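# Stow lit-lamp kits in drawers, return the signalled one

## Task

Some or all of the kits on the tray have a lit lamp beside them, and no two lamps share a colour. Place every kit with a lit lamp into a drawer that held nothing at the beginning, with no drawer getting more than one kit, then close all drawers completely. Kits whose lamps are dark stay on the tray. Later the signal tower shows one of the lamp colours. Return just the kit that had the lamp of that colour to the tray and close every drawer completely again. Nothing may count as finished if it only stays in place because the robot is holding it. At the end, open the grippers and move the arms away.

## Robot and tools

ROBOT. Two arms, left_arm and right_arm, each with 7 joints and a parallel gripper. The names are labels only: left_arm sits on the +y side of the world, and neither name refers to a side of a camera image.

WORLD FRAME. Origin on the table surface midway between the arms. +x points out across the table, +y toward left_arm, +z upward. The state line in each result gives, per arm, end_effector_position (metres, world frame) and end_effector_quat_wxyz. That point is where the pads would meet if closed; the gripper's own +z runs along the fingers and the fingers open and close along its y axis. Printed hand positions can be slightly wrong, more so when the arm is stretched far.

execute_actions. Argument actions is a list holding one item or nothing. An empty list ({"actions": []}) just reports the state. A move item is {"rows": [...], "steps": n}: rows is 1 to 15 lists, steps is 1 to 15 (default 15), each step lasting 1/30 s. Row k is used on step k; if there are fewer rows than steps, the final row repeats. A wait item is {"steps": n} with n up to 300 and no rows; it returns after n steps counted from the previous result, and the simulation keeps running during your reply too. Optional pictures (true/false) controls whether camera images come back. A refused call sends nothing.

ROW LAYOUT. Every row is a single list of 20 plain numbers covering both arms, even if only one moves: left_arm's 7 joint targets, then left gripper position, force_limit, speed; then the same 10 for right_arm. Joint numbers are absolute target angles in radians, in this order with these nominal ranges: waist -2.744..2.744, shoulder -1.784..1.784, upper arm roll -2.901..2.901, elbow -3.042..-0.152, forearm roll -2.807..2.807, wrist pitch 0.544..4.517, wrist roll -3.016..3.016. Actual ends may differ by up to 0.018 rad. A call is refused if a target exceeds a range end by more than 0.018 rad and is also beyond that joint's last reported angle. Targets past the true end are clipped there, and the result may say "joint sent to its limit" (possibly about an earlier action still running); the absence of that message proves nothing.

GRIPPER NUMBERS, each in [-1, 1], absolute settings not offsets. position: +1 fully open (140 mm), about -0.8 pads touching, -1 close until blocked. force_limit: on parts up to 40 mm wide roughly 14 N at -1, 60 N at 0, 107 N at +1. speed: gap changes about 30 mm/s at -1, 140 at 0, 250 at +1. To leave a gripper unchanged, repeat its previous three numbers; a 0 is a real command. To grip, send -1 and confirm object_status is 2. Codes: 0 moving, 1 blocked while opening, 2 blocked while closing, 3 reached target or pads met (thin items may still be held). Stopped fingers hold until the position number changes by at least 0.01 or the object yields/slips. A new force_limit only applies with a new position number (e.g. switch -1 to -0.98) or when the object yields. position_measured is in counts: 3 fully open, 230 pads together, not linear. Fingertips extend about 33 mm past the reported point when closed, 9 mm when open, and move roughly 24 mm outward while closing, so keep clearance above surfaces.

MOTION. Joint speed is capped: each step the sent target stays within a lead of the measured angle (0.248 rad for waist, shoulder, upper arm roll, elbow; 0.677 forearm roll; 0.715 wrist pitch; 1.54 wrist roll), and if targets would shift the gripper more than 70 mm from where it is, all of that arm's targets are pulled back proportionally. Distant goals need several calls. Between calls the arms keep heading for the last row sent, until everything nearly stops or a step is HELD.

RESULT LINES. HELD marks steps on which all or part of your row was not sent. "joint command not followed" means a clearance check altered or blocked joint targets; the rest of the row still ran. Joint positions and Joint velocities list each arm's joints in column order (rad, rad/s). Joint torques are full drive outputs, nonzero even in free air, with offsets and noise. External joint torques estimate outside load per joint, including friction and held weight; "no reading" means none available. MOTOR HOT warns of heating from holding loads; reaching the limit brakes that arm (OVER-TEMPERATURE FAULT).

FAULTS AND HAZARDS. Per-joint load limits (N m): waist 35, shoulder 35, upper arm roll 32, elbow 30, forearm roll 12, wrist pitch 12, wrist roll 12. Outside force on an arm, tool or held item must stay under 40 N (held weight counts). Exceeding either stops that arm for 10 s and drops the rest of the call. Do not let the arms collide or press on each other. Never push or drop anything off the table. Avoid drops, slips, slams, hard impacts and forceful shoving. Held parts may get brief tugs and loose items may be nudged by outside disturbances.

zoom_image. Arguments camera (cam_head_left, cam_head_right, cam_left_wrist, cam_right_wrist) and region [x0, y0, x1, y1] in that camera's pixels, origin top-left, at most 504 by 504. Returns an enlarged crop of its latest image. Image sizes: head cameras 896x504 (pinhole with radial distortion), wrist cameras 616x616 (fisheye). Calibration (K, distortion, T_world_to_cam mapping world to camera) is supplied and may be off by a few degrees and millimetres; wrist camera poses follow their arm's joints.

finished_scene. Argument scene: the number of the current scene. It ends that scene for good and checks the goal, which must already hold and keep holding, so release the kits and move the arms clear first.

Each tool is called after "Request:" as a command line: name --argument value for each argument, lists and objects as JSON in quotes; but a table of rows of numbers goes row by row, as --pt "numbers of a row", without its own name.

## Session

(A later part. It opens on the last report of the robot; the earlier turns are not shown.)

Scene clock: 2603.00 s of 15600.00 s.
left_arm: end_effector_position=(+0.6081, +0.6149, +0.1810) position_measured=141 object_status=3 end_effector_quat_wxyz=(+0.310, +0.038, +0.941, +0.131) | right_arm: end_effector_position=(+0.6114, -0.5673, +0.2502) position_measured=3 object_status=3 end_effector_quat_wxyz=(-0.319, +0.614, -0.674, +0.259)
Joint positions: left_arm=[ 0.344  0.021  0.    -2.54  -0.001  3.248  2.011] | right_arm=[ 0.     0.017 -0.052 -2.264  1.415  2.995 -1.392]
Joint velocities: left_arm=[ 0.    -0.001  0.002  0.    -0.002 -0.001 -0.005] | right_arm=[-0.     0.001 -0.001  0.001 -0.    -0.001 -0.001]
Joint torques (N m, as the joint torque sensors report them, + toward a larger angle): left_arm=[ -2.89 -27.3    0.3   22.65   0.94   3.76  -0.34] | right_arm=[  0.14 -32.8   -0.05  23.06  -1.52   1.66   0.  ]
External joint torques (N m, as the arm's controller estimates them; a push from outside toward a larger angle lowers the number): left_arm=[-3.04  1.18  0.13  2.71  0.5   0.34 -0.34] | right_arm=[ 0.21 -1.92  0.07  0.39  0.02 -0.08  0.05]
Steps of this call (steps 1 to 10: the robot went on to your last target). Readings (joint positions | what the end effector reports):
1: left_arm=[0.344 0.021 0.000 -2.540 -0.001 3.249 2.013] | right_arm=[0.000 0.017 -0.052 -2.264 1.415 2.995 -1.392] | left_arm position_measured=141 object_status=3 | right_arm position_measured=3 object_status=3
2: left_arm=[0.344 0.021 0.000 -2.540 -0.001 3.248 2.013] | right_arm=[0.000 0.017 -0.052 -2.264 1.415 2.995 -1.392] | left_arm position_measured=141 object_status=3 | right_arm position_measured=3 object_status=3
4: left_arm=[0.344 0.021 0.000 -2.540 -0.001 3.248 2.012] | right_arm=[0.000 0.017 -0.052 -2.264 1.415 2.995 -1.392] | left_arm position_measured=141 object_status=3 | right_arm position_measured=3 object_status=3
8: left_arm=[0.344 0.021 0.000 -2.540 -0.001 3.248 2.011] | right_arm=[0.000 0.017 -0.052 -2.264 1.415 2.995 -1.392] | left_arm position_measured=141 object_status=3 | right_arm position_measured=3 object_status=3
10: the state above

Request:
execute_actions --actions '[{"rows":[[0.339,0.024,0,-2.528,0,3.252,2.0,-0.1,-0.3,-0.5,0.0,0.017,-0.05,-2.264,1.415,2.995,-1.392,1,0,0],[0.339,0.024,0,-2.528,0,3.252,2.0,-0.1,-0.3,-0.5,0.0,0.017,-0.05,-2.264,1.415,2.995,-1.392,1,0,0],[0.339,0.024,0,-2.528,0,3.252,2.0,-0.1,-0.3,-0.5,0.0,0.017,-0.05,-2.264,1.415,2.995,-1.392,1,0,0],[0.338,0.027,0,-2.522,0,3.253,2.0,-0.1,-0.3,-0.5,0.0,0.017,-0.05,-2.264,1.415,2.995,-1.392,1,0,0]],"steps":14}]' --pictures false

Request:
execute_actions --actions '[{"rows":[[0.346,0.003,0,-2.558,0,3.256,2.0,-0.1,-0.3,-0.5,0.0,0.017,-0.05,-2.264,1.415,2.995,-1.392,1,0,0],[0.353,-0.02,0,-2.587,0,3.262,2.0,-0.1,-0.3,-0.5,0.0,0.017,-0.05,-2.264,1.415,2.995,-1.392,1,0,0],[0.36,-0.044,0,-2.6165,0,3.268,2.0,-0.1,-0.3,-0.5,0.0,0.017,-0.05,-2.264,1.415,2.995,-1.392,1,0,0],[0.366,-0.067,0,-2.646,0,3.274,2.0,-0.1,-0.3,-0.5,0.0,0.017,-0.05,-2.264,1.415,2.995,-1.392,1,0,0],[0.376,-0.104,0,-2.689,0,3.28,2.0,-0.1,-0.3,-0.5,0.0,0.017,-0.05,-2.264,1.415,2.995,-1.392,1,0,0],[0.387,-0.14,0,-2.732,0,3.288,2.0,-0.1,-0.3,-0.5,0.0,0.017,-0.05,-2.264,1.415,2.995,-1.392,1,0,0],[0.387,-0.18,0,-2.774,0,3.29,2.0,-0.1,-0.3,-0.5,0.0,0.017,-0.05,-2.264,1.415,2.995,-1.392,1,0,0],[0.387,-0.216,0,-2.8155,0,3.295,2.0,-0.1,-0.3,-0.5,0.0,0.017,-0.05,-2.264,1.415,2.995,-1.392,1,0,0]],"steps":15}]'

Request:
zoom_image --camera "cam_head_right" --region '[260,50,520,210]'

Scene clock: 2628.97 s of 15600.00 s.
left_arm: end_effector_position=(+0.6097, +0.6149, +0.1810) position_measured=141 object_status=3 end_effector_quat_wxyz=(+0.310, +0.038, +0.941, +0.130) | right_arm: end_effector_position=(+0.6114, -0.5673, +0.2502) position_measured=3 object_status=3 end_effector_quat_wxyz=(-0.319, +0.614, -0.674, +0.259)
Joint positions: left_arm=[ 0.343  0.024  0.    -2.533 -0.001  3.243  2.01 ] | right_arm=[ 0.     0.017 -0.052 -2.264  1.415  2.995 -1.392]
Joint velocities: left_arm=[-0.    -0.002 -0.     0.001  0.001 -0.002 -0.001] | right_arm=[ 0.    -0.002  0.001 -0.001 -0.001  0.     0.001]
Joint torques (N m, as the joint torque sensors report them, + toward a larger angle): left_arm=[ -3.27 -26.59   0.39  26.06   0.92   5.16  -0.36] | right_arm=[ -0.03 -32.72   0.01  23.21  -1.52   1.63   0.08]
External joint torques (N m, as the arm's controller estimates them; a push from outside toward a larger angle lowers the number): left_arm=[-3.26  2.    0.38  6.1   0.45  1.75 -0.36] | right_arm=[-0.05 -1.73  0.05  0.48  0.02 -0.1   0.12]
Steps of this call (steps 1 to 15: the robot went on to your last target; steps 16 to 270: nothing new was sent; then 16.50 s passed at rest; steps 271 to 284: all 14 steps of this action). Readings (joint positions | what the end effector reports):
271: left_arm=[0.344 0.021 0.000 -2.539 -0.001 3.247 2.010] | right_arm=[0.000 0.017 -0.052 -2.264 1.415 2.995 -1.392] | left_arm position_measured=141 object_status=3 | right_arm position_measured=3 object_status=3
272: left_arm=[0.344 0.022 0.000 -2.538 -0.001 3.247 2.010] | right_arm=[0.000 0.017 -0.052 -2.264 1.415 2.995 -1.392] | left_arm position_measured=141 object_status=3 | right_arm position_measured=3 object_status=3
274: left_arm=[0.344 0.023 0.000 -2.536 -0.001 3.246 2.010] | right_arm=[0.000 0.017 -0.052 -2.264 1.415 2.995 -1.392] | left_arm position_measured=141 object_status=3 | right_arm position_measured=3 object_status=3
278: left_arm=[0.343 0.024 0.000 -2.534 -0.001 3.244 2.010] | right_arm=[0.000 0.017 -0.052 -2.264 1.415 2.995 -1.392] | left_arm position_measured=141 object_status=3 | right_arm position_measured=3 object_status=3
284: the state above

Scene clock: 2629.47 s of 15600.00 s.
left_arm: end_effector_position=(+0.5197, +0.6053, +0.1823) position_measured=141 object_status=3 end_effector_quat_wxyz=(+0.308, +0.018, +0.942, +0.136) | right_arm: end_effector_position=(+0.6114, -0.5673, +0.2502) position_measured=3 object_status=3 end_effector_quat_wxyz=(-0.319, +0.614, -0.674, +0.259)
Joint positions: left_arm=[ 0.384 -0.211  0.    -2.811 -0.001  3.286  2.007] | right_arm=[ 0.     0.017 -0.052 -2.264  1.415  2.995 -1.392]
Joint velocities: left_arm=[ 0.002 -0.035  0.    -0.046  0.001  0.03  -0.003] | right_arm=[-0.    -0.    -0.001  0.001  0.001 -0.     0.   ]
Joint torques (N m, as the joint torque sensors report them, + toward a larger angle): left_arm=[  1.19 -20.63   0.68  19.19   0.86   4.15  -0.37] | right_arm=[  0.35 -32.73   0.01  23.25  -1.56   1.58   0.  ]
External joint torques (N m, as the arm's controller estimates them; a push from outside toward a larger angle lowers the number): left_arm=[ 1.19 -1.22  0.89 -0.54  0.41  0.73 -0.37] | right_arm=[ 0.45 -1.77  0.16  0.53 -0.03 -0.16  0.04]
Steps of this call (steps 1 to 15: all 15 steps of this action). Readings (joint positions | what the end effector reports):
1: left_arm=[0.343 0.020 0.000 -2.539 -0.001 3.244 2.010] | right_arm=[0.000 0.017 -0.052 -2.264 1.415 2.995 -1.392] | left_arm position_measured=141 object_status=3 | right_arm position_measured=3 object_status=3
2: left_arm=[0.345 0.010 0.000 -2.553 -0.001 3.246 2.009] | right_arm=[0.000 0.017 -0.052 -2.264 1.415 2.995 -1.392] | left_arm position_measured=141 object_status=3 | right_arm position_measured=3 object_status=3
4: left_arm=[0.352 -0.024 -0.000 -2.594 -0.001 3.253 2.009] | right_arm=[0.000 0.017 -0.052 -2.264 1.415 2.995 -1.392] | left_arm position_measured=141 object_status=3 | right_arm position_measured=3 object_status=3
8: left_arm=[0.378 -0.142 0.000 -2.732 -0.001 3.271 2.008] | right_arm=[0.000 0.017 -0.052 -2.264 1.415 2.995 -1.392] | left_arm position_measured=141 object_status=3 | right_arm position_measured=3 object_status=3
15: the state above
camera_calibration (this result's frames):
cam_left_wrist: T_world_to_cam=[[0.111427, 0.943607, 0.311752, -0.677653], [0.490217, -0.325073, 0.808712, -0.192309], [0.864449, 0.0627141, -0.498794, -0.205664], [0, 0, 0, 1]] pos_world=[0.347568, 0.589822, 0.264199]
cam_right_wrist: T_world_to_cam=[[-0.674783, 0.112809, -0.729344, 0.656194], [-0.245945, 0.897386, 0.366347, 0.559086], [0.69583, 0.426583, -0.577796, 0.137372], [0, 0, 0, 1]] pos_world=[0.484706, -0.634341, 0.353145]

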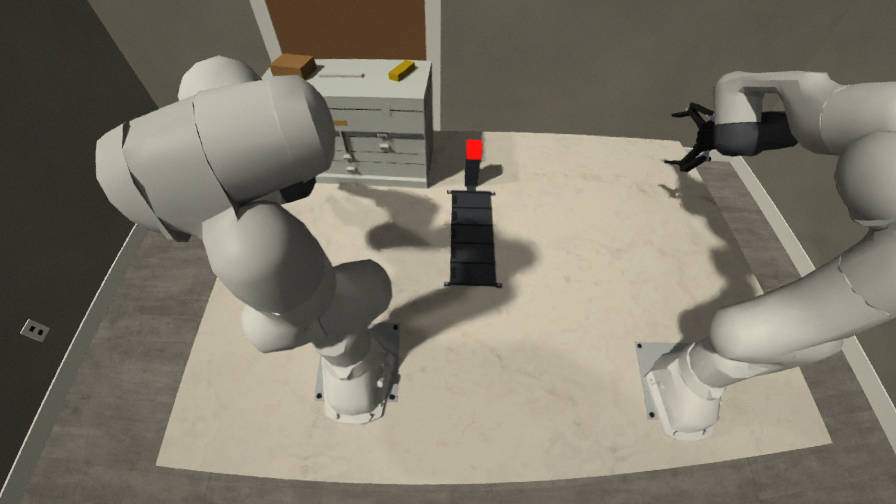

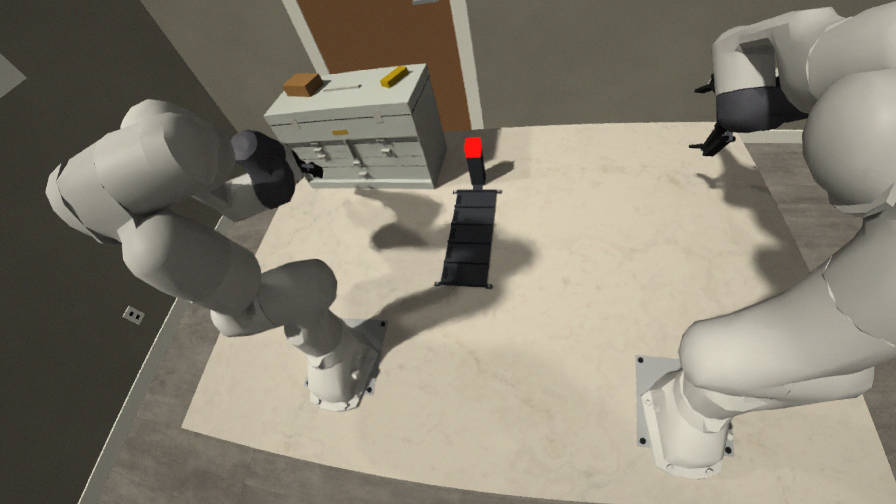

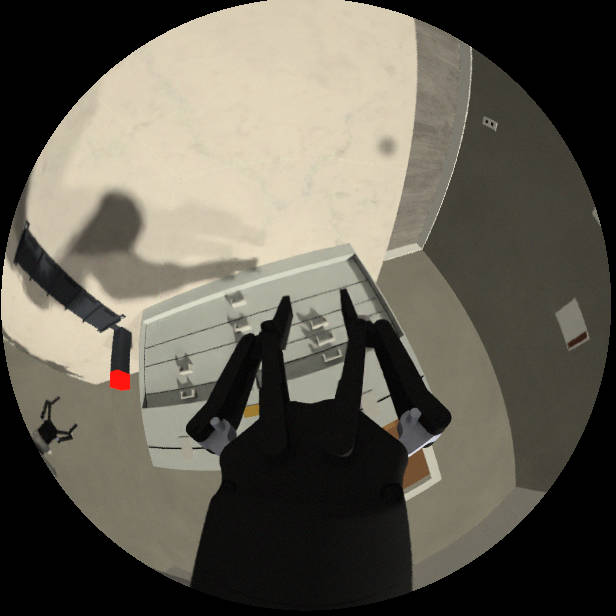

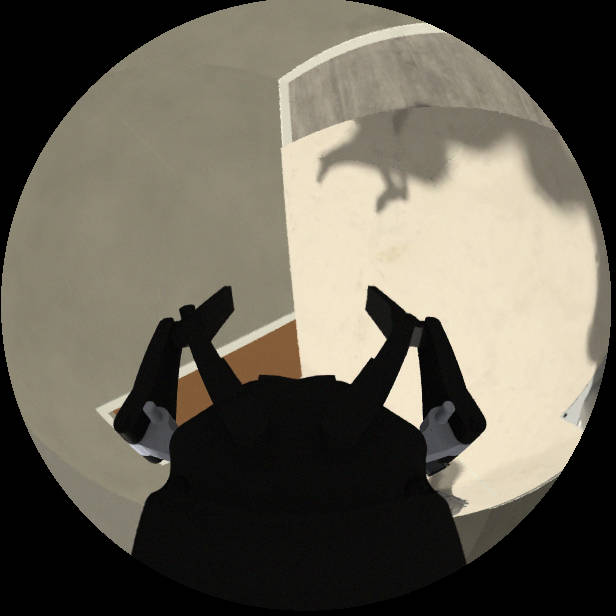

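Region (260, 50, 520, 210) of cam_head_right's 896x504 image, scaled by 1.938, with more detail than that image has; it fills the top 310 rows of this view, and the rest is white.

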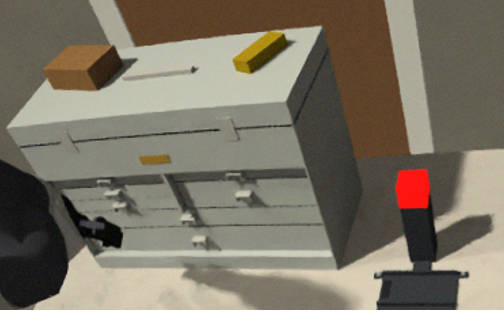

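Red → L3.

Request:
execute_actions --actions '[{"rows":[[0.387,-0.2,0,-2.79,0,3.15,2.02,-0.1,-0.3,-0.5,0.0,0.017,-0.05,-2.264,1.415,2.995,-1.392,1,0,0],[0.387,-0.18,0,-2.76,0,3.09,2.02,-0.1,-0.3,-0.5,0.0,0.017,-0.05,-2.264,1.415,2.995,-1.392,1,0,0],[0.387,-0.165,0,-2.73,0,3.085,2.02,-0.1,-0.3,-0.5,0.0,0.017,-0.05,-2.264,1.415,2.995,-1.392,1,0,0],[0.387,-0.1544,0,-2.7045,0,3.085,2.02,-0.1,-0.3,-0.5,0.0,0.017,-0.05,-2.264,1.415,2.995,-1.392,1,0,0],[0.387,-0.1544,0,-2.7045,0,3.085,2.02,-0.1,-0.3,-0.5,0.0,0.017,-0.05,-2.264,1.415,2.995,-1.392,1,0,0],[0.387,-0.1544,0,-2.7045,0,3.085,2.02,-0.1,-0.3,-0.5,0.0,0.017,-0.05,-2.264,1.415,2.995,-1.392,1,0,0],[0.387,-0.1544,0,-2.7045,0,3.085,2.02,-0.1,-0.3,-0.5,0.0,0.017,-0.05,-2.264,1.415,2.995,-1.392,1,0,0],[0.387,-0.1544,0,-2.7045,0,3.085,2.02,-0.1,-0.3,-0.5,0.0,0.017,-0.05,-2.264,1.415,2.995,-1.392,1,0,0],[0.387,-0.13,0,-2.676,0,3.083,2.02,-0.1,-0.3,-0.5,0.0,0.017,-0.05,-2.264,1.415,2.995,-1.392,1,0,0],[0.387,-0.105,0,-2.648,0,3.082,2.02,-0.1,-0.3,-0.5,0.0,0.017,-0.05,-2.264,1.415,2.995,-1.392,1,0,0],[0.385,-0.081,0,-2.62,0,3.08,2.02,-0.1,-0.3,-0.5,0.0,0.017,-0.05,-2.264,1.415,2.995,-1.392,1,0,0],[0.3815,-0.069,0,-2.605,0,3.077,2.02,-0.1,-0.3,-0.5,0.0,0.017,-0.05,-2.264,1.415,2.995,-1.392,1,0,0],[0.378,-0.057,0,-2.59,0,3.074,2.02,-0.1,-0.3,-0.5,0.0,0.017,-0.05,-2.264,1.415,2.995,-1.392,1,0,0],[0.3745,-0.0455,0,-2.576,0,3.071,2.01,-0.1,-0.3,-0.5,0.0,0.017,-0.05,-2.264,1.415,2.995,-1.392,1,0,0],[0.371,-0.034,0,-2.561,0,3.068,2.01,-0.1,-0.3,-0.5,0.0,0.017,-0.05,-2.264,1.415,2.995,-1.392,1,0,0]]}]' --pictures false

Request:
execute_actions --actions '[{"rows":[[0.3675,-0.022,0,-2.546,0,3.064,2.01,-0.1,-0.3,-0.5,0.0,0.017,-0.05,-2.264,1.415,2.995,-1.392,1,0,0],[0.364,-0.01,0,-2.5316,0,3.06,2.0,-0.1,-0.3,-0.5,0.0,0.017,-0.05,-2.264,1.415,2.995,-1.392,1,0,0],[0.361,0.0015,0,-2.516,0,3.056,2.0,-0.1,-0.3,-0.5,0.0,0.017,-0.05,-2.264,1.415,2.995,-1.392,1,0,0],[0.357,0.013,0,-2.501,0,3.052,2.0,-0.1,-0.3,-0.5,0.0,0.017,-0.05,-2.264,1.415,2.995,-1.392,1,0,0],[0.354,0.0245,0,-2.486,0,3.048,2.0,-0.1,-0.3,-0.5,0.0,0.017,-0.05,-2.264,1.415,2.995,-1.392,1,0,0],[0.351,0.036,0,-2.47,0,3.045,2.0,-0.1,-0.3,-0.5,0.0,0.017,-0.05,-2.264,1.415,2.995,-1.392,1,0,0],[0.348,0.047,0,-2.456,0,3.042,2.0,-0.1,-0.3,-0.5,0.0,0.017,-0.05,-2.264,1.415,2.995,-1.392,1,0,0],[0.345,0.056,0,-2.444,0,3.041,2.0,-0.1,-0.3,-0.5,0.0,0.017,-0.05,-2.264,1.415,2.995,-1.392,1,0,0],[0.343,0.063,0,-2.435,0,3.04,2.0,-0.1,-0.3,-0.5,0.0,0.017,-0.05,-2.264,1.415,2.995,-1.392,1,0,0]],"steps":15}]' --pictures false

Request:
execute_actions --actions '[{"steps":10}]' --pictures false

Request:
execute_actions --actions '[{"rows":[[0.343,0.063,0,-2.435,0,3.04,2.0,-1,-0.3,-0.5,0.0,0.017,-0.05,-2.264,1.415,2.995,-1.392,1,0,0]],"steps":15}]' --pictures false

Request:
execute_actions --actions '[{"steps":8}]' --pictures false

Scene clock: 2672.40 s of 15600.00 s.
left_arm: end_effector_position=(+0.5577, +0.6186, +0.1623) position_measured=141 object_status=3 end_effector_quat_wxyz=(+0.252, +0.022, +0.961, +0.112) | right_arm: end_effector_position=(+0.6114, -0.5673, +0.2502) position_measured=3 object_status=3 end_effector_quat_wxyz=(-0.319, +0.614, -0.674, +0.259)
Joint positions: left_arm=[ 0.38  -0.063  0.    -2.596 -0.001  3.093  2.012] | right_arm=[ 0.     0.017 -0.052 -2.264  1.415  2.995 -1.392]
Joint velocities: left_arm=[-0.075  0.372  0.     0.451  0.    -0.117  0.001] | right_arm=[-0.     0.001 -0.     0.    -0.001 -0.001  0.001]
Joint torques (N m, as the joint torque sensors report them, + toward a larger angle): left_arm=[ -1.76 -26.3    0.15  18.24   0.85   2.57   0.02] | right_arm=[  0.05 -32.79  -0.06  23.    -1.56   1.6    0.05]
External joint torques (N m, as the arm's controller estimates them; a push from outside toward a larger angle lowers the number): left_arm=[-1.83  2.04  0.86  0.14  0.29 -0.66  0.03] | right_arm=[ 0.13 -1.93  0.08  0.35 -0.03 -0.14  0.09]
Steps of this call (steps 1 to 15: the robot went on to your last target; steps 16 to 90: nothing new was sent; then 39.43 s passed at rest; steps 91 to 105: all 15 steps of this action). Readings (joint positions | what the end effector reports):
91: left_arm=[0.384 -0.212 0.000 -2.808 -0.001 3.269 2.007] | right_arm=[0.000 0.017 -0.052 -2.264 1.415 2.995 -1.392] | left_arm position_measured=141 object_status=3 | right_arm position_measured=3 object_status=3
92: left_arm=[0.384 -0.204 0.000 -2.795 -0.001 3.239 2.008] | right_arm=[0.000 0.017 -0.052 -2.264 1.415 2.995 -1.392] | left_arm position_measured=141 object_status=3 | right_arm position_measured=3 object_status=3
94: left_arm=[0.384 -0.179 0.000 -2.755 -0.001 3.188 2.009] | right_arm=[0.000 0.017 -0.052 -2.264 1.415 2.995 -1.392] | left_arm position_measured=141 object_status=3 | right_arm position_measured=3 object_status=3
98: left_arm=[0.384 -0.161 0.000 -2.713 -0.001 3.135 2.010] | right_arm=[0.000 0.017 -0.052 -2.264 1.415 2.995 -1.392] | left_arm position_measured=141 object_status=3 | right_arm position_measured=3 object_status=3
105: the state above

Scene clock: 2672.90 s of 15600.00 s.
left_arm: end_effector_position=(+0.6081, +0.6160, +0.1602) position_measured=141 object_status=3 end_effector_quat_wxyz=(+0.250, +0.037, +0.962, +0.105) | right_arm: end_effector_position=(+0.6114, -0.5673, +0.2502) position_measured=3 object_status=3 end_effector_quat_wxyz=(-0.319, +0.614, -0.674, +0.259)
Joint positions: left_arm=[ 0.346  0.06   0.    -2.438 -0.001  3.048  2.008] | right_arm=[ 0.     0.017 -0.052 -2.264  1.415  2.995 -1.392]
Joint velocities: left_arm=[-0.001  0.016 -0.     0.022 -0.001 -0.025 -0.005] | right_arm=[-0.    -0.     0.    -0.001  0.    -0.001  0.   ]
Joint torques (N m, as the joint torque sensors report them, + toward a larger angle): left_arm=[ -2.65 -28.91   0.97  22.01   0.92   2.75  -0.19] | right_arm=[  0.35 -32.81  -0.1   23.    -1.51   1.62   0.07]
External joint torques (N m, as the arm's controller estimates them; a push from outside toward a larger angle lowers the number): left_arm=[-2.72  1.84  0.81  1.43  0.43 -0.58 -0.19] | right_arm=[ 0.3  -1.96 -0.09  0.38  0.02 -0.1   0.11]
Steps of this call (steps 1 to 15: all 15 steps of this action). Readings (joint positions | what the end effector reports):
1: left_arm=[0.377 -0.050 0.000 -2.580 -0.001 3.088 2.012] | right_arm=[0.000 0.017 -0.052 -2.264 1.415 2.995 -1.392] | left_arm position_measured=141 object_status=3 | right_arm position_measured=3 object_status=3
2: left_arm=[0.374 -0.038 0.000 -2.565 -0.001 3.084 2.011] | right_arm=[0.000 0.017 -0.052 -2.264 1.415 2.995 -1.392] | left_arm position_measured=141 object_status=3 | right_arm position_measured=3 object_status=3
4: left_arm=[0.367 -0.014 0.000 -2.534 -0.001 3.076 2.010] | right_arm=[0.000 0.017 -0.052 -2.264 1.415 2.995 -1.392] | left_arm position_measured=141 object_status=3 | right_arm position_measured=3 object_status=3
8: left_arm=[0.354 0.032 0.000 -2.474 -0.001 3.060 2.009] | right_arm=[0.000 0.017 -0.052 -2.264 1.415 2.995 -1.392] | left_arm position_measured=141 object_status=3 | right_arm position_measured=3 object_status=3
15: the state above

Scene clock: 2673.23 s of 15600.00 s.
left_arm: end_effector_position=(+0.6079, +0.6159, +0.1597) position_measured=141 object_status=3 end_effector_quat_wxyz=(+0.249, +0.036, +0.962, +0.105) | right_arm: end_effector_position=(+0.6114, -0.5673, +0.2502) position_measured=3 object_status=3 end_effector_quat_wxyz=(-0.319, +0.614, -0.674, +0.259)
Joint positions: left_arm=[ 0.346  0.061  0.    -2.437 -0.001  3.045  2.007] | right_arm=[ 0.     0.017 -0.052 -2.264  1.415  2.995 -1.392]
Joint velocities: left_arm=[ 0.001  0.002 -0.     0.     0.001 -0.004 -0.001] | right_arm=[ 0.001  0.001 -0.001  0.     0.     0.001 -0.   ]
Joint torques (N m, as the joint torque sensors report them, + toward a larger angle): left_arm=[ -2.29 -29.38   0.39  21.54   1.     2.82  -0.22] | right_arm=[  0.22 -32.4   -0.18  23.24  -1.5    1.62  -0.01]
External joint torques (N m, as the arm's controller estimates them; a push from outside toward a larger angle lowers the number): left_arm=[-2.36  1.05  0.27  0.92  0.5  -0.49 -0.22] | right_arm=[ 0.24 -1.56 -0.1   0.58  0.04 -0.11  0.03]
Steps of this call (steps 1 to 10: the robot went on to your last target). Readings (joint positions | what the end effector reports):
1: left_arm=[0.346 0.060 0.000 -2.438 -0.001 3.048 2.008] | right_arm=[0.000 0.017 -0.052 -2.264 1.415 2.995 -1.392] | left_arm position_measured=141 object_status=3 | right_arm position_measured=3 object_status=3
2: left_arm=[0.346 0.061 0.000 -2.437 -0.001 3.047 2.008] | right_arm=[0.000 0.017 -0.052 -2.264 1.415 2.995 -1.392] | left_arm position_measured=141 object_status=3 | right_arm position_measured=3 object_status=3
4: left_arm=[0.346 0.061 0.000 -2.437 -0.001 3.046 2.007] | right_arm=[0.000 0.017 -0.052 -2.264 1.415 2.995 -1.392] | left_arm position_measured=141 object_status=3 | right_arm position_measured=3 object_status=3
8: left_arm=[0.346 0.061 0.000 -2.437 -0.001 3.045 2.007] | right_arm=[0.000 0.017 -0.052 -2.264 1.415 2.995 -1.392] | left_arm position_measured=141 object_status=3 | right_arm position_measured=3 object_status=3
10: the state above

Scene clock: 2673.73 s of 15600.00 s.
left_arm: end_effector_position=(+0.6080, +0.6153, +0.1595) position_measured=191 object_status=0 end_effector_quat_wxyz=(+0.249, +0.036, +0.962, +0.104) | right_arm: end_effector_position=(+0.6114, -0.5673, +0.2502) position_measured=3 object_status=3 end_effector_quat_wxyz=(-0.319, +0.614, -0.674, +0.259)
Joint positions: left_arm=[ 0.345  0.061  0.    -2.436 -0.001  3.044  2.006] | right_arm=[ 0.     0.017 -0.052 -2.264  1.415  2.995 -1.392]
Joint velocities: left_arm=[-0.002 -0.001  0.    -0.     0.001 -0.    -0.002] | right_arm=[-0.002  0.     0.001  0.001  0.001 -0.    -0.   ]
Joint torques (N m, as the joint torque sensors report them, + toward a larger angle): left_arm=[ -1.78 -28.99   0.76  21.47   0.94   2.89  -0.24] | right_arm=[  0.13 -31.92  -0.04  23.16  -1.51   1.64   0.06]
External joint torques (N m, as the arm's controller estimates them; a push from outside toward a larger angle lowers the number): left_arm=[-1.69  1.59  0.8   0.75  0.42 -0.43 -0.24] | right_arm=[ 0.22 -1.04  0.12  0.48  0.02 -0.1   0.11]
Steps of this call (steps 1 to 15: all 15 steps of this action). Readings (joint positions | what the end effector reports):
1: left_arm=[0.346 0.061 0.000 -2.437 -0.001 3.045 2.007] | right_arm=[0.000 0.017 -0.052 -2.264 1.415 2.995 -1.392] | left_arm position_measured=141 object_status=0 | right_arm position_measured=3 object_status=3
2: left_arm=[0.346 0.061 0.000 -2.437 -0.001 3.045 2.007] | right_arm=[0.000 0.017 -0.052 -2.264 1.415 2.995 -1.392] | left_arm position_measured=145 object_status=0 | right_arm position_measured=3 object_status=3
4: left_arm=[0.346 0.061 0.000 -2.437 -0.001 3.044 2.007] | right_arm=[0.000 0.017 -0.052 -2.264 1.415 2.995 -1.392] | left_arm position_measured=155 object_status=0 | right_arm position_measured=3 object_status=3
8: left_arm=[0.346 0.061 0.000 -2.437 -0.001 3.044 2.007] | right_arm=[0.000 0.017 -0.052 -2.264 1.415 2.995 -1.392] | left_arm position_measured=173 object_status=0 | right_arm position_measured=3 object_status=3
15: the state above

Scene clock: 2674.00 s of 15600.00 s.
left_arm: end_effector_position=(+0.6080, +0.6153, +0.1595) position_measured=191 object_status=2 end_effector_quat_wxyz=(+0.249, +0.036, +0.962, +0.104) | right_arm: end_effector_position=(+0.6114, -0.5673, +0.2502) position_measured=3 object_status=3 end_effector_quat_wxyz=(-0.319, +0.614, -0.674, +0.259)
Joint positions: left_arm=[ 0.345  0.061  0.    -2.436 -0.001  3.044  2.006] | right_arm=[ 0.     0.017 -0.052 -2.264  1.415  2.995 -1.392]
Joint velocities: left_arm=[ 0.001 -0.     0.001 -0.    -0.    -0.001  0.001] | right_arm=[-0.001  0.002  0.001  0.001  0.001 -0.    -0.001]
Joint torques (N m, as the joint torque sensors report them, + toward a larger angle): left_arm=[ -2.25 -28.67  -0.01  21.07   0.89   2.88  -0.22] | right_arm=[ -0.07 -32.42   0.15  22.69  -1.54   1.63   0.05]
External joint torques (N m, as the arm's controller estimates them; a push from outside toward a larger angle lowers the number): left_arm=[-2.41  2.01 -0.23  0.31  0.4  -0.46 -0.22] | right_arm=[-0.06 -1.52  0.22  0.   -0.01 -0.09  0.09]
Steps of this call (steps 1 to 8: the robot went on to your last target). Readings (joint positions | what the end effector reports):
1: left_arm=[0.345 0.061 0.000 -2.436 -0.001 3.044 2.006] | right_arm=[0.000 0.017 -0.052 -2.264 1.415 2.995 -1.392] | left_arm position_measured=191 object_status=0 | right_arm position_measured=3 object_status=3
2: left_arm=[0.345 0.061 0.000 -2.436 -0.001 3.044 2.006] | right_arm=[0.000 0.017 -0.052 -2.264 1.415 2.995 -1.392] | left_arm position_measured=191 object_status=2 | right_arm position_measured=3 object_status=3
4: left_arm=[0.345 0.061 0.000 -2.436 -0.001 3.044 2.006] | right_arm=[0.000 0.017 -0.052 -2.264 1.415 2.995 -1.392] | left_arm position_measured=191 object_status=2 | right_arm position_measured=3 object_status=3
8: the state above

Request:
execute_actions --actions '[{"rows":[[0.348,0.055,0,-2.445,0,3.049,2.01,-1,-0.3,-0.5,0.0,0.017,-0.05,-2.264,1.415,2.995,-1.392,1,0,0],[0.351,0.0475,0,-2.455,0,3.052,2.01,-1,-0.3,-0.5,0.0,0.017,-0.05,-2.264,1.415,2.995,-1.392,1,0,0],[0.355,0.036,0,-2.47,0,3.056,2.02,-1,-0.3,-0.5,0.0,0.017,-0.05,-2.264,1.415,2.995,-1.392,1,0,0],[0.358,0.0245,0,-2.486,0,3.06,2.02,-1,-0.3,-0.5,0.0,0.017,-0.05,-2.264,1.415,2.995,-1.392,1,0,0],[0.3615,0.013,0,-2.501,0,3.064,2.03,-1,-0.3,-0.5,0.0,0.017,-0.05,-2.264,1.415,2.995,-1.392,1,0,0],[0.365,0.0015,0,-2.516,0,3.068,2.03,-1,-0.3,-0.5,0.0,0.017,-0.05,-2.264,1.415,2.995,-1.392,1,0,0],[0.368,-0.01,0,-2.5316,0,3.071,2.03,-1,-0.3,-0.5,0.0,0.017,-0.05,-2.264,1.415,2.995,-1.392,1,0,0],[0.3715,-0.022,0,-2.546,0,3.074,2.04,-1,-0.3,-0.5,0.0,0.017,-0.05,-2.264,1.415,2.995,-1.392,1,0,0],[0.375,-0.034,0,-2.561,0,3.077,2.04,-1,-0.3,-0.5,0.0,0.017,-0.05,-2.264,1.415,2.995,-1.392,1,0,0],[0.3785,-0.0455,0,-2.576,0,3.08,2.05,-1,-0.3,-0.5,0.0,0.017,-0.05,-2.264,1.415,2.995,-1.392,1,0,0],[0.382,-0.057,0,-2.59,0,3.083,2.05,-1,-0.3,-0.5,0.0,0.017,-0.05,-2.264,1.415,2.995,-1.392,1,0,0],[0.3855,-0.069,0,-2.605,0,3.086,2.05,-1,-0.3,-0.5,0.0,0.017,-0.05,-2.264,1.415,2.995,-1.392,1,0,0],[0.389,-0.081,0,-2.62,0,3.089,2.06,-1,-0.3,-0.5,0.0,0.017,-0.05,-2.264,1.415,2.995,-1.392,1,0,0],[0.393,-0.093,0,-2.634,0,3.091,2.06,-1,-0.3,-0.5,0.0,0.017,-0.05,-2.264,1.415,2.995,-1.392,1,0,0],[0.397,-0.105,0,-2.648,0,3.093,2.06,-1,-0.3,-0.5,0.0,0.017,-0.05,-2.264,1.415,2.995,-1.392,1,0,0]]}]' --pictures false

Request:
execute_actions --actions '[{"rows":[[0.401,-0.118,0,-2.662,0,3.095,2.07,-1,-0.3,-0.5,0.0,0.017,-0.05,-2.264,1.415,2.995,-1.392,1,0,0],[0.405,-0.13,0,-2.676,0,3.097,2.07,-1,-0.3,-0.5,0.0,0.017,-0.05,-2.264,1.415,2.995,-1.392,1,0,0],[0.409,-0.142,0,-2.69,0,3.098,2.07,-1,-0.3,-0.5,0.0,0.017,-0.05,-2.264,1.415,2.995,-1.392,1,0,0],[0.413,-0.1544,0,-2.7045,0,3.099,2.08,-1,-0.3,-0.5,0.0,0.017,-0.05,-2.264,1.415,2.995,-1.392,1,0,0],[0.417,-0.167,0,-2.718,0,3.1,2.08,-1,-0.3,-0.5,0.0,0.017,-0.05,-2.264,1.415,2.995,-1.392,1,0,0],[0.4215,-0.18,0,-2.732,0,3.101,2.08,-1,-0.3,-0.5,0.0,0.017,-0.05,-2.264,1.415,2.995,-1.392,1,0,0],[0.426,-0.193,0,-2.7456,0,3.102,2.08,-1,-0.3,-0.5,0.0,0.017,-0.05,-2.264,1.415,2.995,-1.392,1,0,0],[0.43,-0.2056,0,-2.759,0,3.102,2.08,-1,-0.3,-0.5,0.0,0.017,-0.05,-2.264,1.415,2.995,-1.392,1,0,0],[0.4335,-0.216,0,-2.77,0,3.102,2.08,-1,-0.3,-0.5,0.0,0.017,-0.05,-2.264,1.415,2.995,-1.392,1,0,0],[0.436,-0.224,0,-2.779,0,3.102,2.08,-1,-0.3,-0.5,0.0,0.017,-0.05,-2.264,1.415,2.995,-1.392,1,0,0]],"steps":15}]' --pictures false

Request:
execute_actions --actions '[{"rows":[[0.436,-0.224,0,-2.779,0,3.102,2.08,-0.1,-0.3,-0.3,0.0,0.017,-0.05,-2.264,1.415,2.995,-1.392,1,0,0]],"steps":12}]' --pictures false

Request:
execute_actions --actions '[{"rows":[[0.443,-0.245,0,-2.8,0,3.1,2.08,-0.1,-0.3,-0.3,0.0,0.017,-0.05,-2.264,1.415,2.995,-1.392,1,0,0],[0.45,-0.267,0,-2.823,0,3.1,2.08,-0.1,-0.3,-0.3,0.0,0.017,-0.05,-2.264,1.415,2.995,-1.392,1,0,0],[0.458,-0.29,0,-2.845,0,3.1,2.08,-0.1,-0.3,-0.3,0.0,0.017,-0.05,-2.264,1.415,2.995,-1.392,1,0,0],[0.465,-0.31,0,-2.867,0,3.08,2.08,-0.1,-0.3,-0.3,0.0,0.017,-0.05,-2.264,1.415,2.995,-1.392,1,0,0],[0.465,-0.36,0,-2.89,0,3.0,2.08,-0.1,-0.3,-0.3,0.0,0.017,-0.05,-2.264,1.415,2.995,-1.392,1,0,0],[0.465,-0.42,0,-2.9,0,2.9,2.08,-0.1,-0.3,-0.3,0.0,0.017,-0.05,-2.264,1.415,2.995,-1.392,1,0,0],[0.465,-0.48,0,-2.9,0,2.8,2.06,-0.1,-0.3,-0.3,0.0,0.017,-0.05,-2.264,1.415,2.995,-1.392,1,0,0],[0.465,-0.55,0,-2.9,0,2.7,2.05,-0.1,-0.3,-0.3,0.0,0.017,-0.05,-2.264,1.415,2.995,-1.392,1,0,0],[0.46,-0.55,0,-2.86,0,2.6,2.04,-0.1,-0.3,-0.3,0.0,0.017,-0.05,-2.264,1.415,2.995,-1.392,1,0,0],[0.45,-0.54,0,-2.8,0,2.5,2.03,-0.1,-0.3,-0.3,0.0,0.017,-0.05,-2.264,1.415,2.995,-1.392,1,0,0],[0.44,-0.52,0,-2.73,0,2.4,2.02,-0.1,-0.3,-0.3,0.0,0.017,-0.05,-2.264,1.415,2.995,-1.392,1,0,0],[0.43,-0.5,0,-2.66,0,2.3,2.01,-0.1,-0.3,-0.3,0.0,0.017,-0.05,-2.264,1.415,2.995,-1.392,1,0,0],[0.42,-0.47,0,-2.585,0,2.22,2.005,-0.1,-0.3,-0.3,0.0,0.017,-0.05,-2.264,1.415,2.995,-1.392,1,0,0],[0.41,-0.43,0,-2.5,0,2.15,2.005,-0.1,-0.3,-0.3,0.0,0.017,-0.05,-2.264,1.415,2.995,-1.392,1,0,0],[0.40,-0.39,0,-2.42,0,2.1,2.005,-0.1,-0.3,-0.3,0.0,0.017,-0.05,-2.264,1.415,2.995,-1.392,1,0,0]]}]' --pictures false

Request:
execute_actions --actions '[{"rows":[[0.39,-0.35,0,-2.35,0,2.1,2.005,0.15,0,-0.3,0.0,0.017,-0.05,-2.264,1.415,2.995,-1.392,1,0,0],[0.38,-0.3,0,-2.29,0,2.1,2.005,0.15,0,-0.3,0.0,0.017,-0.05,-2.264,1.415,2.995,-1.392,1,0,0],[0.38,-0.3,0,-2.29,0,2.1,2.005,0.15,0,-0.3,0.0,0.017,-0.05,-2.264,1.415,2.995,-1.392,1,0,0],[0.38,-0.3,0,-2.29,0,2.1,2.005,0.15,0,-0.3,0.0,0.017,-0.05,-2.264,1.415,2.995,-1.392,1,0,0],[0.38,-0.3,0,-2.29,0,2.1,2.005,0.15,0,-0.3,0.0,0.017,-0.05,-2.264,1.415,2.995,-1.392,1,0,0],[0.37,-0.25,0,-2.25,0,2.12,2.005,0.15,0,-0.3,0.0,0.017,-0.05,-2.264,1.415,2.995,-1.392,1,0,0],[0.36,-0.2,0,-2.21,0,2.14,2.005,0.15,0,-0.3,0.0,0.017,-0.05,-2.264,1.415,2.995,-1.392,1,0,0],[0.355,-0.15,0,-2.17,0,2.16,2.005,0.15,0,-0.3,0.0,0.017,-0.05,-2.264,1.415,2.995,-1.392,1,0,0],[0.35,-0.1,0,-2.13,0,2.17,2.005,0.15,0,-0.3,0.0,0.017,-0.05,-2.264,1.415,2.995,-1.392,1,0,0],[0.349,-0.06,0,-2.095,0,2.18,2.005,0.15,0,-0.3,0.0,0.017,-0.05,-2.264,1.415,2.995,-1.392,1,0,0],[0.349,-0.028,0,-2.0645,0,2.18,2.005,0.15,0,-0.3,0.0,0.017,-0.05,-2.264,1.415,2.995,-1.392,1,0,0]],"steps":15}]' --pictures false

Request:
execute_actions --actions '[{"rows":[[0.349,-0.028,0,-2.0645,0,2.19,2.005,0.15,0,-0.3,0.0,0.017,-0.05,-2.264,1.415,2.995,-1.392,1,0,0],[0.349,-0.028,0,-2.0645,0,2.2,2.005,0.15,0,-0.3,0.0,0.017,-0.05,-2.264,1.415,2.995,-1.392,1,0,0],[0.349,-0.0214,0,-2.0765,0,2.225,2.005,0.15,0,-0.3,0.0,0.017,-0.05,-2.264,1.415,2.995,-1.392,1,0,0],[0.349,-0.0148,0,-2.0885,0,2.245,2.005,0.15,0,-0.3,0.0,0.017,-0.05,-2.264,1.415,2.995,-1.392,1,0,0],[0.349,-0.0082,0,-2.1,0,2.26,2.005,0.15,0,-0.3,0.0,0.017,-0.05,-2.264,1.415,2.995,-1.392,1,0,0],[0.349,-0.0016,0,-2.1124,0,2.272,2.005,0.15,0,-0.3,0.0,0.017,-0.05,-2.264,1.415,2.995,-1.392,1,0,0],[0.349,0.007,0,-2.123,0,2.278,2.005,0.15,0,-0.3,0.0,0.017,-0.05,-2.264,1.415,2.995,-1.392,1,0,0]],"steps":15}]' --pictures false

Request:
execute_actions --actions '[{"steps":12}]'

Request:
zoom_image --camera "cam_left_wrist" --region '[210,200,410,400]'

Scene clock: 2754.93 s of 15600.00 s.
left_arm: end_effector_position=(+0.5488, +0.6184, +0.1603) position_measured=191 object_status=2 end_effector_quat_wxyz=(+0.246, +0.029, +0.962, +0.113) | right_arm: end_effector_position=(+0.6114, -0.5673, +0.2502) position_measured=3 object_status=3 end_effector_quat_wxyz=(-0.319, +0.614, -0.674, +0.259)
Joint positions: left_arm=[ 0.385 -0.08   0.    -2.613 -0.001  3.081  2.032] | right_arm=[ 0.     0.017 -0.052 -2.264  1.415  2.995 -1.392]
Joint velocities: left_arm=[ 0.11  -0.343 -0.    -0.41  -0.001  0.067  0.072] | right_arm=[-0.001  0.001  0.    -0.    -0.001  0.001  0.   ]
Joint torques (N m, as the joint torque sensors report them, + toward a larger angle): left_arm=[  2.25 -23.64  -0.14  19.     0.94   3.48   0.35] | right_arm=[  0.23 -33.06  -0.18  23.26  -1.48   1.64   0.02]
External joint torques (N m, as the arm's controller estimates them; a push from outside toward a larger angle lowers the number): left_arm=[ 3.09 -0.42  0.01 -3.29  0.45 -0.02  0.36] | right_arm=[ 0.29 -2.11 -0.06  0.55  0.06 -0.1   0.06]
Steps of this call (steps 1 to 15: the robot went on to your last target; steps 16 to 90: nothing new was sent; then 77.43 s passed at rest; steps 91 to 105: all 15 steps of this action). Readings (joint positions | what the end effector reports):
91: left_arm=[0.345 0.060 0.000 -2.438 -0.001 3.044 2.006] | right_arm=[0.000 0.017 -0.052 -2.264 1.415 2.995 -1.392] | left_arm position_measured=191 object_status=2 | right_arm position_measured=3 object_status=3
92: left_arm=[0.346 0.057 0.000 -2.441 -0.001 3.045 2.006] | right_arm=[0.000 0.017 -0.052 -2.264 1.415 2.995 -1.392] | left_arm position_measured=191 object_status=2 | right_arm position_measured=3 object_status=3
94: left_arm=[0.350 0.044 0.000 -2.459 -0.001 3.050 2.007] | right_arm=[0.000 0.017 -0.052 -2.264 1.415 2.995 -1.392] | left_arm position_measured=191 object_status=2 | right_arm position_measured=3 object_status=3
98: left_arm=[0.361 0.002 0.000 -2.512 -0.001 3.061 2.014] | right_arm=[0.000 0.017 -0.052 -2.264 1.415 2.995 -1.392] | left_arm position_measured=191 object_status=2 | right_arm position_measured=3 object_status=3
105: the state above

Scene clock: 2755.43 s of 15600.00 s.
left_arm: end_effector_position=(+0.4929, +0.6210, +0.1613) position_measured=191 object_status=2 end_effector_quat_wxyz=(+0.242, +0.024, +0.962, +0.123) | right_arm: end_effector_position=(+0.6114, -0.5673, +0.2502) position_measured=3 object_status=3 end_effector_quat_wxyz=(-0.319, +0.614, -0.674, +0.259)
Joint positions: left_arm=[ 0.431 -0.222  0.    -2.772 -0.001  3.1    2.065] | right_arm=[ 0.     0.017 -0.052 -2.264  1.415  2.995 -1.392]
Joint velocities: left_arm=[ 0.01  -0.027 -0.    -0.032 -0.001  0.012  0.03 ] | right_arm=[ 0.     0.     0.     0.001  0.     0.001 -0.   ]
Joint torques (N m, as the joint torque sensors report them, + toward a larger angle): left_arm=[  1.86 -19.79   0.26  16.59   0.86   3.48   0.39] | right_arm=[  0.39 -32.93  -0.1   23.12  -1.55   1.66   0.05]
External joint torques (N m, as the arm's controller estimates them; a push from outside toward a larger angle lowers the number): left_arm=[ 2.   -0.1   0.63 -3.7   0.35  0.13  0.38] | right_arm=[ 0.45 -1.96  0.02  0.41 -0.01 -0.08  0.09]
Steps of this call (steps 1 to 15: all 15 steps of this action). Readings (joint positions | what the end effector reports):
1: left_arm=[0.389 -0.092 0.000 -2.628 -0.001 3.083 2.036] | right_arm=[0.000 0.017 -0.052 -2.264 1.415 2.995 -1.392] | left_arm position_measured=191 object_status=2 | right_arm position_measured=3 object_status=3
2: left_arm=[0.393 -0.104 0.000 -2.642 -0.001 3.086 2.038] | right_arm=[0.000 0.017 -0.052 -2.264 1.415 2.995 -1.392] | left_arm position_measured=191 object_status=2 | right_arm position_measured=3 object_status=3
4: left_arm=[0.401 -0.129 0.000 -2.670 -0.001 3.090 2.044] | right_arm=[0.000 0.017 -0.052 -2.264 1.415 2.995 -1.392] | left_arm position_measured=191 object_status=2 | right_arm position_measured=3 object_status=3
8: left_arm=[0.417 -0.179 0.000 -2.726 -0.001 3.096 2.055] | right_arm=[0.000 0.017 -0.052 -2.264 1.415 2.995 -1.392] | left_arm position_measured=191 object_status=2 | right_arm position_measured=3 object_status=3
15: the state above

Scene clock: 2755.83 s of 15600.00 s.
left_arm: end_effector_position=(+0.4902, +0.6211, +0.1591) position_measured=141 object_status=0 end_effector_quat_wxyz=(+0.240, +0.025, +0.963, +0.123) | right_arm: end_effector_position=(+0.6114, -0.5673, +0.2502) position_measured=3 object_status=3 end_effector_quat_wxyz=(-0.319, +0.614, -0.674, +0.259)
Joint positions: left_arm=[ 0.433 -0.223  0.    -2.777 -0.001  3.101  2.071] | right_arm=[ 0.     0.017 -0.052 -2.264  1.415  2.995 -1.392]
Joint velocities: left_arm=[ 0.    -0.     0.     0.002  0.    -0.001  0.005] | right_arm=[ 0.001  0.     0.     0.    -0.002 -0.001 -0.   ]
Joint torques (N m, as the joint torque sensors report them, + toward a larger angle): left_arm=[  1.31 -19.67   0.18  18.59   0.89   3.57   0.28] | right_arm=[  0.26 -32.66   0.15  23.12  -1.54   1.65   0.03]
External joint torques (N m, as the arm's controller estimates them; a push from outside toward a larger angle lowers the number): left_arm=[ 1.25  0.25  0.33 -1.43  0.42  0.23  0.28] | right_arm=[ 0.22 -1.67  0.17  0.41  0.   -0.07  0.07]
Steps of this call (steps 1 to 12: all 12 steps of this action). Readings (joint positions | what the end effector reports):
1: left_arm=[0.431 -0.223 0.000 -2.773 -0.001 3.101 2.066] | right_arm=[0.000 0.017 -0.052 -2.264 1.415 2.995 -1.392] | left_arm position_measured=191 object_status=0 | right_arm position_measured=3 object_status=3
2: left_arm=[0.432 -0.223 0.000 -2.774 -0.001 3.101 2.067] | right_arm=[0.000 0.017 -0.052 -2.264 1.415 2.995 -1.392] | left_arm position_measured=190 object_status=0 | right_arm position_measured=3 object_status=3
4: left_arm=[0.432 -0.223 0.000 -2.776 -0.001 3.101 2.068] | right_arm=[0.000 0.017 -0.052 -2.264 1.415 2.995 -1.392] | left_arm position_measured=174 object_status=0 | right_arm position_measured=3 object_status=3
8: left_arm=[0.433 -0.223 0.000 -2.777 -0.001 3.101 2.070] | right_arm=[0.000 0.017 -0.052 -2.264 1.415 2.995 -1.392] | left_arm position_measured=151 object_status=0 | right_arm position_measured=3 object_status=3
12: the state above

Scene clock: 2756.33 s of 15600.00 s.
left_arm: end_effector_position=(+0.4526, +0.5980, +0.2471) position_measured=141 object_status=3 end_effector_quat_wxyz=(+0.142, +0.017, +0.987, +0.069) | right_arm: end_effector_position=(+0.6114, -0.5673, +0.2502) position_measured=3 object_status=3 end_effector_quat_wxyz=(-0.319, +0.614, -0.674, +0.259)
Joint positions: left_arm=[ 0.424 -0.453  0.001 -2.575 -0.001  2.438  2.044] | right_arm=[ 0.     0.017 -0.052 -2.264  1.415  2.995 -1.392]
Joint velocities: left_arm=[-0.273  0.798  0.001  2.121 -0.    -1.953 -0.105] | right_arm=[-0.001 -0.001  0.    -0.001  0.002 -0.001  0.002]
Joint torques (N m, as the joint torque sensors report them, + toward a larger angle): left_arm=[ -1.1  -16.26  -0.5   13.98   1.17   0.47  -0.26] | right_arm=[ -0.09 -33.03   0.01  23.17  -1.55   1.63  -0.02]
External joint torques (N m, as the arm's controller estimates them; a push from outside toward a larger angle lowers the number): left_arm=[-2.07  1.88  0.77  1.34  0.36 -1.16 -0.26] | right_arm=[-0.16 -1.91  0.    0.38  0.   -0.1   0.02]
Steps of this call (steps 1 to 15: all 15 steps of this action). Readings (joint positions | what the end effector reports):
1: left_arm=[0.434 -0.227 -0.000 -2.782 -0.001 3.101 2.071] | right_arm=[0.000 0.017 -0.052 -2.264 1.415 2.995 -1.392] | left_arm position_measured=141 object_status=0 | right_arm position_measured=3 object_status=3
2: left_arm=[0.437 -0.238 -0.000 -2.793 -0.001 3.101 2.072] | right_arm=[0.000 0.017 -0.052 -2.264 1.415 2.995 -1.392] | left_arm position_measured=141 object_status=0 | right_arm position_measured=3 object_status=3
4: left_arm=[0.449 -0.270 -0.000 -2.826 -0.001 3.098 2.072] | right_arm=[0.000 0.017 -0.052 -2.264 1.415 2.995 -1.392] | left_arm position_measured=141 object_status=3 | right_arm position_measured=3 object_status=3
8: left_arm=[0.460 -0.424 -0.000 -2.891 -0.001 2.951 2.070] | right_arm=[0.000 0.017 -0.052 -2.264 1.415 2.995 -1.392] | left_arm position_measured=141 object_status=3 | right_arm position_measured=3 object_status=3
15: the state above

Scene clock: 2756.83 s of 15600.00 s.
left_arm: end_effector_position=(+0.5531, +0.5987, +0.2459) position_measured=110 object_status=3 end_effector_quat_wxyz=(+0.064, +0.040, +0.997, +0.027) | right_arm: end_effector_position=(+0.6114, -0.5673, +0.2502) position_measured=3 object_status=3 end_effector_quat_wxyz=(-0.319, +0.614, -0.674, +0.259)
Joint positions: left_arm=[ 0.352 -0.036  0.    -2.083 -0.001  2.186  2.018] | right_arm=[ 0.     0.017 -0.052 -2.264  1.415  2.995 -1.392]
Joint velocities: left_arm=[-0.006  0.203  0.001  0.142  0.001 -0.024 -0.022] | right_arm=[ 0.    -0.001  0.001 -0.     0.001  0.001 -0.   ]
Joint torques (N m, as the joint torque sensors report them, + toward a larger angle): left_arm=[ -1.32 -36.75   0.03  27.44   1.19   2.55  -0.23] | right_arm=[  0.19 -32.81  -0.1   22.95  -1.53   1.64  -0.01]
External joint torques (N m, as the arm's controller estimates them; a push from outside toward a larger angle lowers the number): left_arm=[-1.62  1.02 -0.36  0.49  0.41 -0.51 -0.23] | right_arm=[ 0.14 -1.91 -0.08  0.26  0.   -0.09  0.04]
Steps of this call (steps 1 to 15: all 15 steps of this action). Readings (joint positions | what the end effector reports):
1: left_arm=[0.414 -0.423 0.001 -2.502 -0.001 2.378 2.041] | right_arm=[0.000 0.017 -0.052 -2.264 1.415 2.995 -1.392] | left_arm position_measured=141 object_status=0 | right_arm position_measured=3 object_status=3
2: left_arm=[0.404 -0.388 0.001 -2.430 -0.001 2.329 2.038] | right_arm=[0.000 0.017 -0.052 -2.264 1.415 2.995 -1.392] | left_arm position_measured=136 object_status=0 | right_arm position_measured=3 object_status=3
4: left_arm=[0.390 -0.341 -0.000 -2.343 -0.001 2.260 2.032] | right_arm=[0.000 0.017 -0.052 -2.264 1.415 2.995 -1.392] | left_arm position_measured=125 object_status=0 | right_arm position_measured=3 object_status=3
8: left_arm=[0.372 -0.244 0.000 -2.237 -0.001 2.194 2.025] | right_arm=[0.000 0.017 -0.052 -2.264 1.415 2.995 -1.392] | left_arm position_measured=110 object_status=0 | right_arm position_measured=3 object_status=3
15: the state above

Scene clock: 2757.33 s of 15600.00 s.
left_arm: end_effector_position=(+0.5550, +0.5994, +0.2101) position_measured=110 object_status=3 end_effector_quat_wxyz=(+0.061, +0.038, +0.997, +0.026) | right_arm: end_effector_position=(+0.6114, -0.5673, +0.2502) position_measured=3 object_status=3 end_effector_quat_wxyz=(-0.319, +0.614, -0.674, +0.259)
Joint positions: left_arm=[ 0.352  0.008  0.    -2.123 -0.001  2.264  2.013] | right_arm=[ 0.     0.017 -0.052 -2.264  1.415  2.995 -1.392]
Joint velocities: left_arm=[-0.    -0.     0.001 -0.001 -0.001  0.059 -0.004] | right_arm=[-0.001  0.     0.001 -0.001 -0.001  0.001  0.001]
Joint torques (N m, as the joint torque sensors report them, + toward a larger angle): left_arm=[ -2.26 -32.28  -0.13  23.96   1.09   3.46  -0.11] | right_arm=[  0.21 -32.62   0.26  23.09  -1.52   1.62   0.  ]
External joint torques (N m, as the arm's controller estimates them; a push from outside toward a larger angle lowers the number): left_arm=[-2.33 -0.52 -0.21  0.3   0.37  0.78 -0.11] | right_arm=[ 0.22 -1.77  0.33  0.48  0.01 -0.11  0.04]
Steps of this call (steps 1 to 15: all 15 steps of this action). Readings (joint positions | what the end effector reports):
1: left_arm=[0.352 -0.031 0.000 -2.078 -0.001 2.186 2.017] | right_arm=[0.000 0.017 -0.052 -2.264 1.415 2.995 -1.392] | left_arm position_measured=110 object_status=3 | right_arm position_measured=3 object_status=3
2: left_arm=[0.352 -0.029 0.000 -2.075 -0.001 2.187 2.017] | right_arm=[0.000 0.017 -0.052 -2.264 1.415 2.995 -1.392] | left_arm position_measured=110 object_status=3 | right_arm position_measured=3 object_status=3
4: left_arm=[0.352 -0.027 0.000 -2.077 -0.001 2.202 2.016] | right_arm=[0.000 0.017 -0.052 -2.264 1.415 2.995 -1.392] | left_arm position_measured=110 object_status=3 | right_arm position_measured=3 object_status=3
8: left_arm=[0.352 -0.008 0.000 -2.106 -0.001 2.240 2.014] | right_arm=[0.000 0.017 -0.052 -2.264 1.415 2.995 -1.392] | left_arm position_measured=110 object_status=3 | right_arm position_measured=3 object_status=3
15: the state above

Scene clock: 2757.73 s of 15600.00 s.
left_arm: end_effector_position=(+0.5574, +0.6003, +0.2112) position_measured=110 object_status=3 end_effector_quat_wxyz=(+0.065, +0.037, +0.997, +0.028) | right_arm: end_effector_position=(+0.6114, -0.5673, +0.2502) position_measured=3 object_status=3 end_effector_quat_wxyz=(-0.319, +0.614, -0.674, +0.259)
Joint positions: left_arm=[ 0.352  0.008  0.    -2.123 -0.001  2.273  2.012] | right_arm=[ 0.     0.017 -0.052 -2.264  1.415  2.995 -1.392]
Joint velocities: left_arm=[ 0.     0.     0.     0.001 -0.     0.006  0.001] | right_arm=[ 0.001  0.001 -0.001  0.    -0.    -0.    -0.001]
Joint torques (N m, as the joint torque sensors report them, + toward a larger angle): left_arm=[ -1.65 -32.46  -0.04  23.16   1.19   3.41  -0.26] | right_arm=[ -0.03 -32.52  -0.17  22.95  -1.52   1.69   0.  ]
External joint torques (N m, as the arm's controller estimates them; a push from outside toward a larger angle lowers the number): left_arm=[-1.73 -0.6  -0.13 -0.63  0.47  0.68 -0.26] | right_arm=[-0.01 -1.74 -0.09  0.33  0.01 -0.03  0.05]
Steps of this call (steps 1 to 12: the robot went on to your last target). Readings (joint positions | what the end effector reports):
1: left_arm=[0.352 0.008 0.000 -2.123 -0.001 2.266 2.013] | right_arm=[0.000 0.017 -0.052 -2.264 1.415 2.995 -1.392] | left_arm position_measured=110 object_status=3 | right_arm position_measured=3 object_status=3
2: left_arm=[0.352 0.008 0.000 -2.123 -0.001 2.267 2.013] | right_arm=[0.000 0.017 -0.052 -2.264 1.415 2.995 -1.392] | left_arm position_measured=110 object_status=3 | right_arm position_measured=3 object_status=3
4: left_arm=[0.352 0.008 0.000 -2.123 -0.001 2.270 2.013] | right_arm=[0.000 0.017 -0.052 -2.264 1.415 2.995 -1.392] | left_arm position_measured=110 object_status=3 | right_arm position_measured=3 object_status=3
8: left_arm=[0.352 0.008 0.000 -2.123 -0.001 2.272 2.012] | right_arm=[0.000 0.017 -0.052 -2.264 1.415 2.995 -1.392] | left_arm position_measured=110 object_status=3 | right_arm position_measured=3 object_status=3
12: the state above
camera_calibration (this result's frames):
cam_left_wrist: T_world_to_cam=[[0.234312, 0.971868, 0.0238881, -0.71086], [0.825568, -0.211895, 0.523009, -0.430356], [0.513357, -0.102826, -0.851993, 0.146086], [0, 0, 0, 1]] pos_world=[0.446857, 0.614693, 0.366525]
cam_right_wrist: T_world_to_cam=[[-0.674783, 0.112809, -0.729344, 0.656194], [-0.245945, 0.897386, 0.366347, 0.559086], [0.69583, 0.426583, -0.577796, 0.137372], [0, 0, 0, 1]] pos_world=[0.484706, -0.63434, 0.353145]

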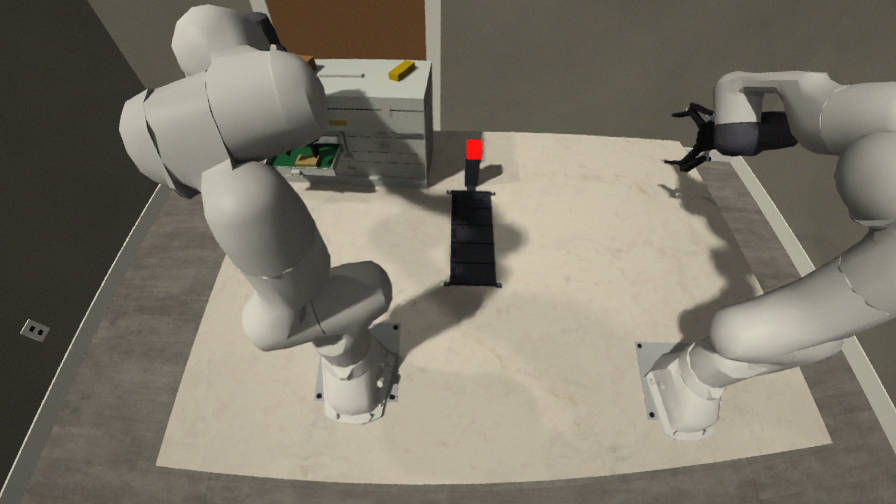

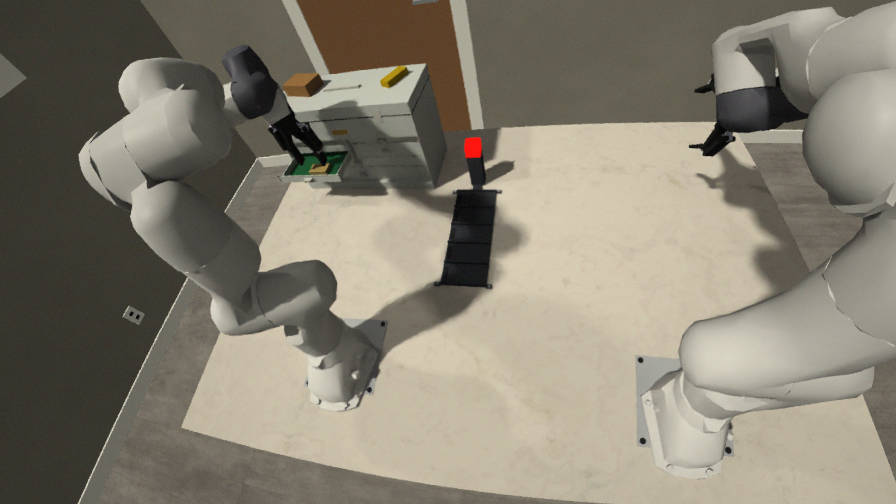

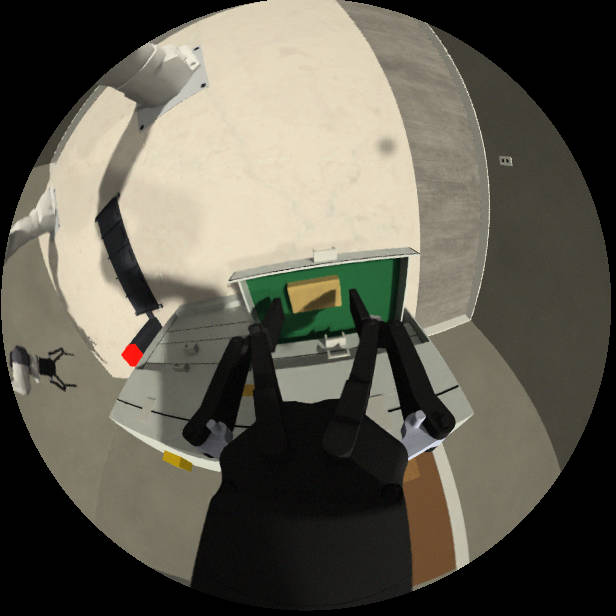

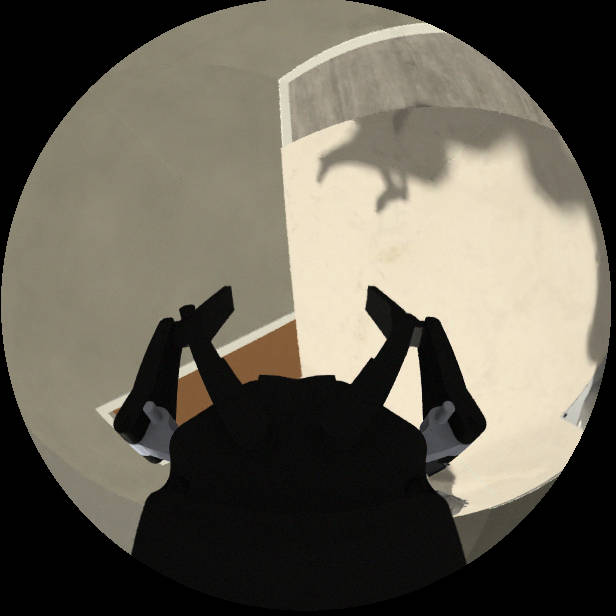

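Region (210, 200, 410, 400) of cam_left_wrist's 616x616 image, scaled by 2.520, with more detail than that image has.

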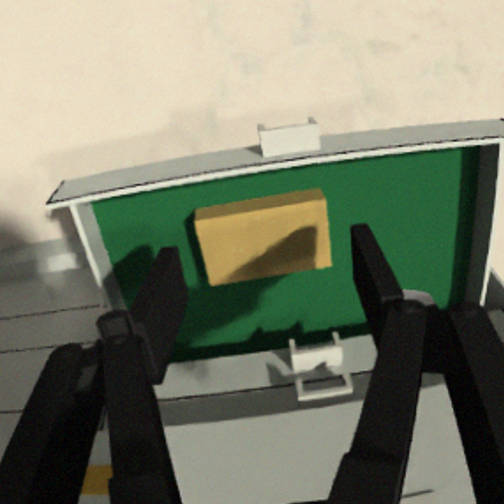

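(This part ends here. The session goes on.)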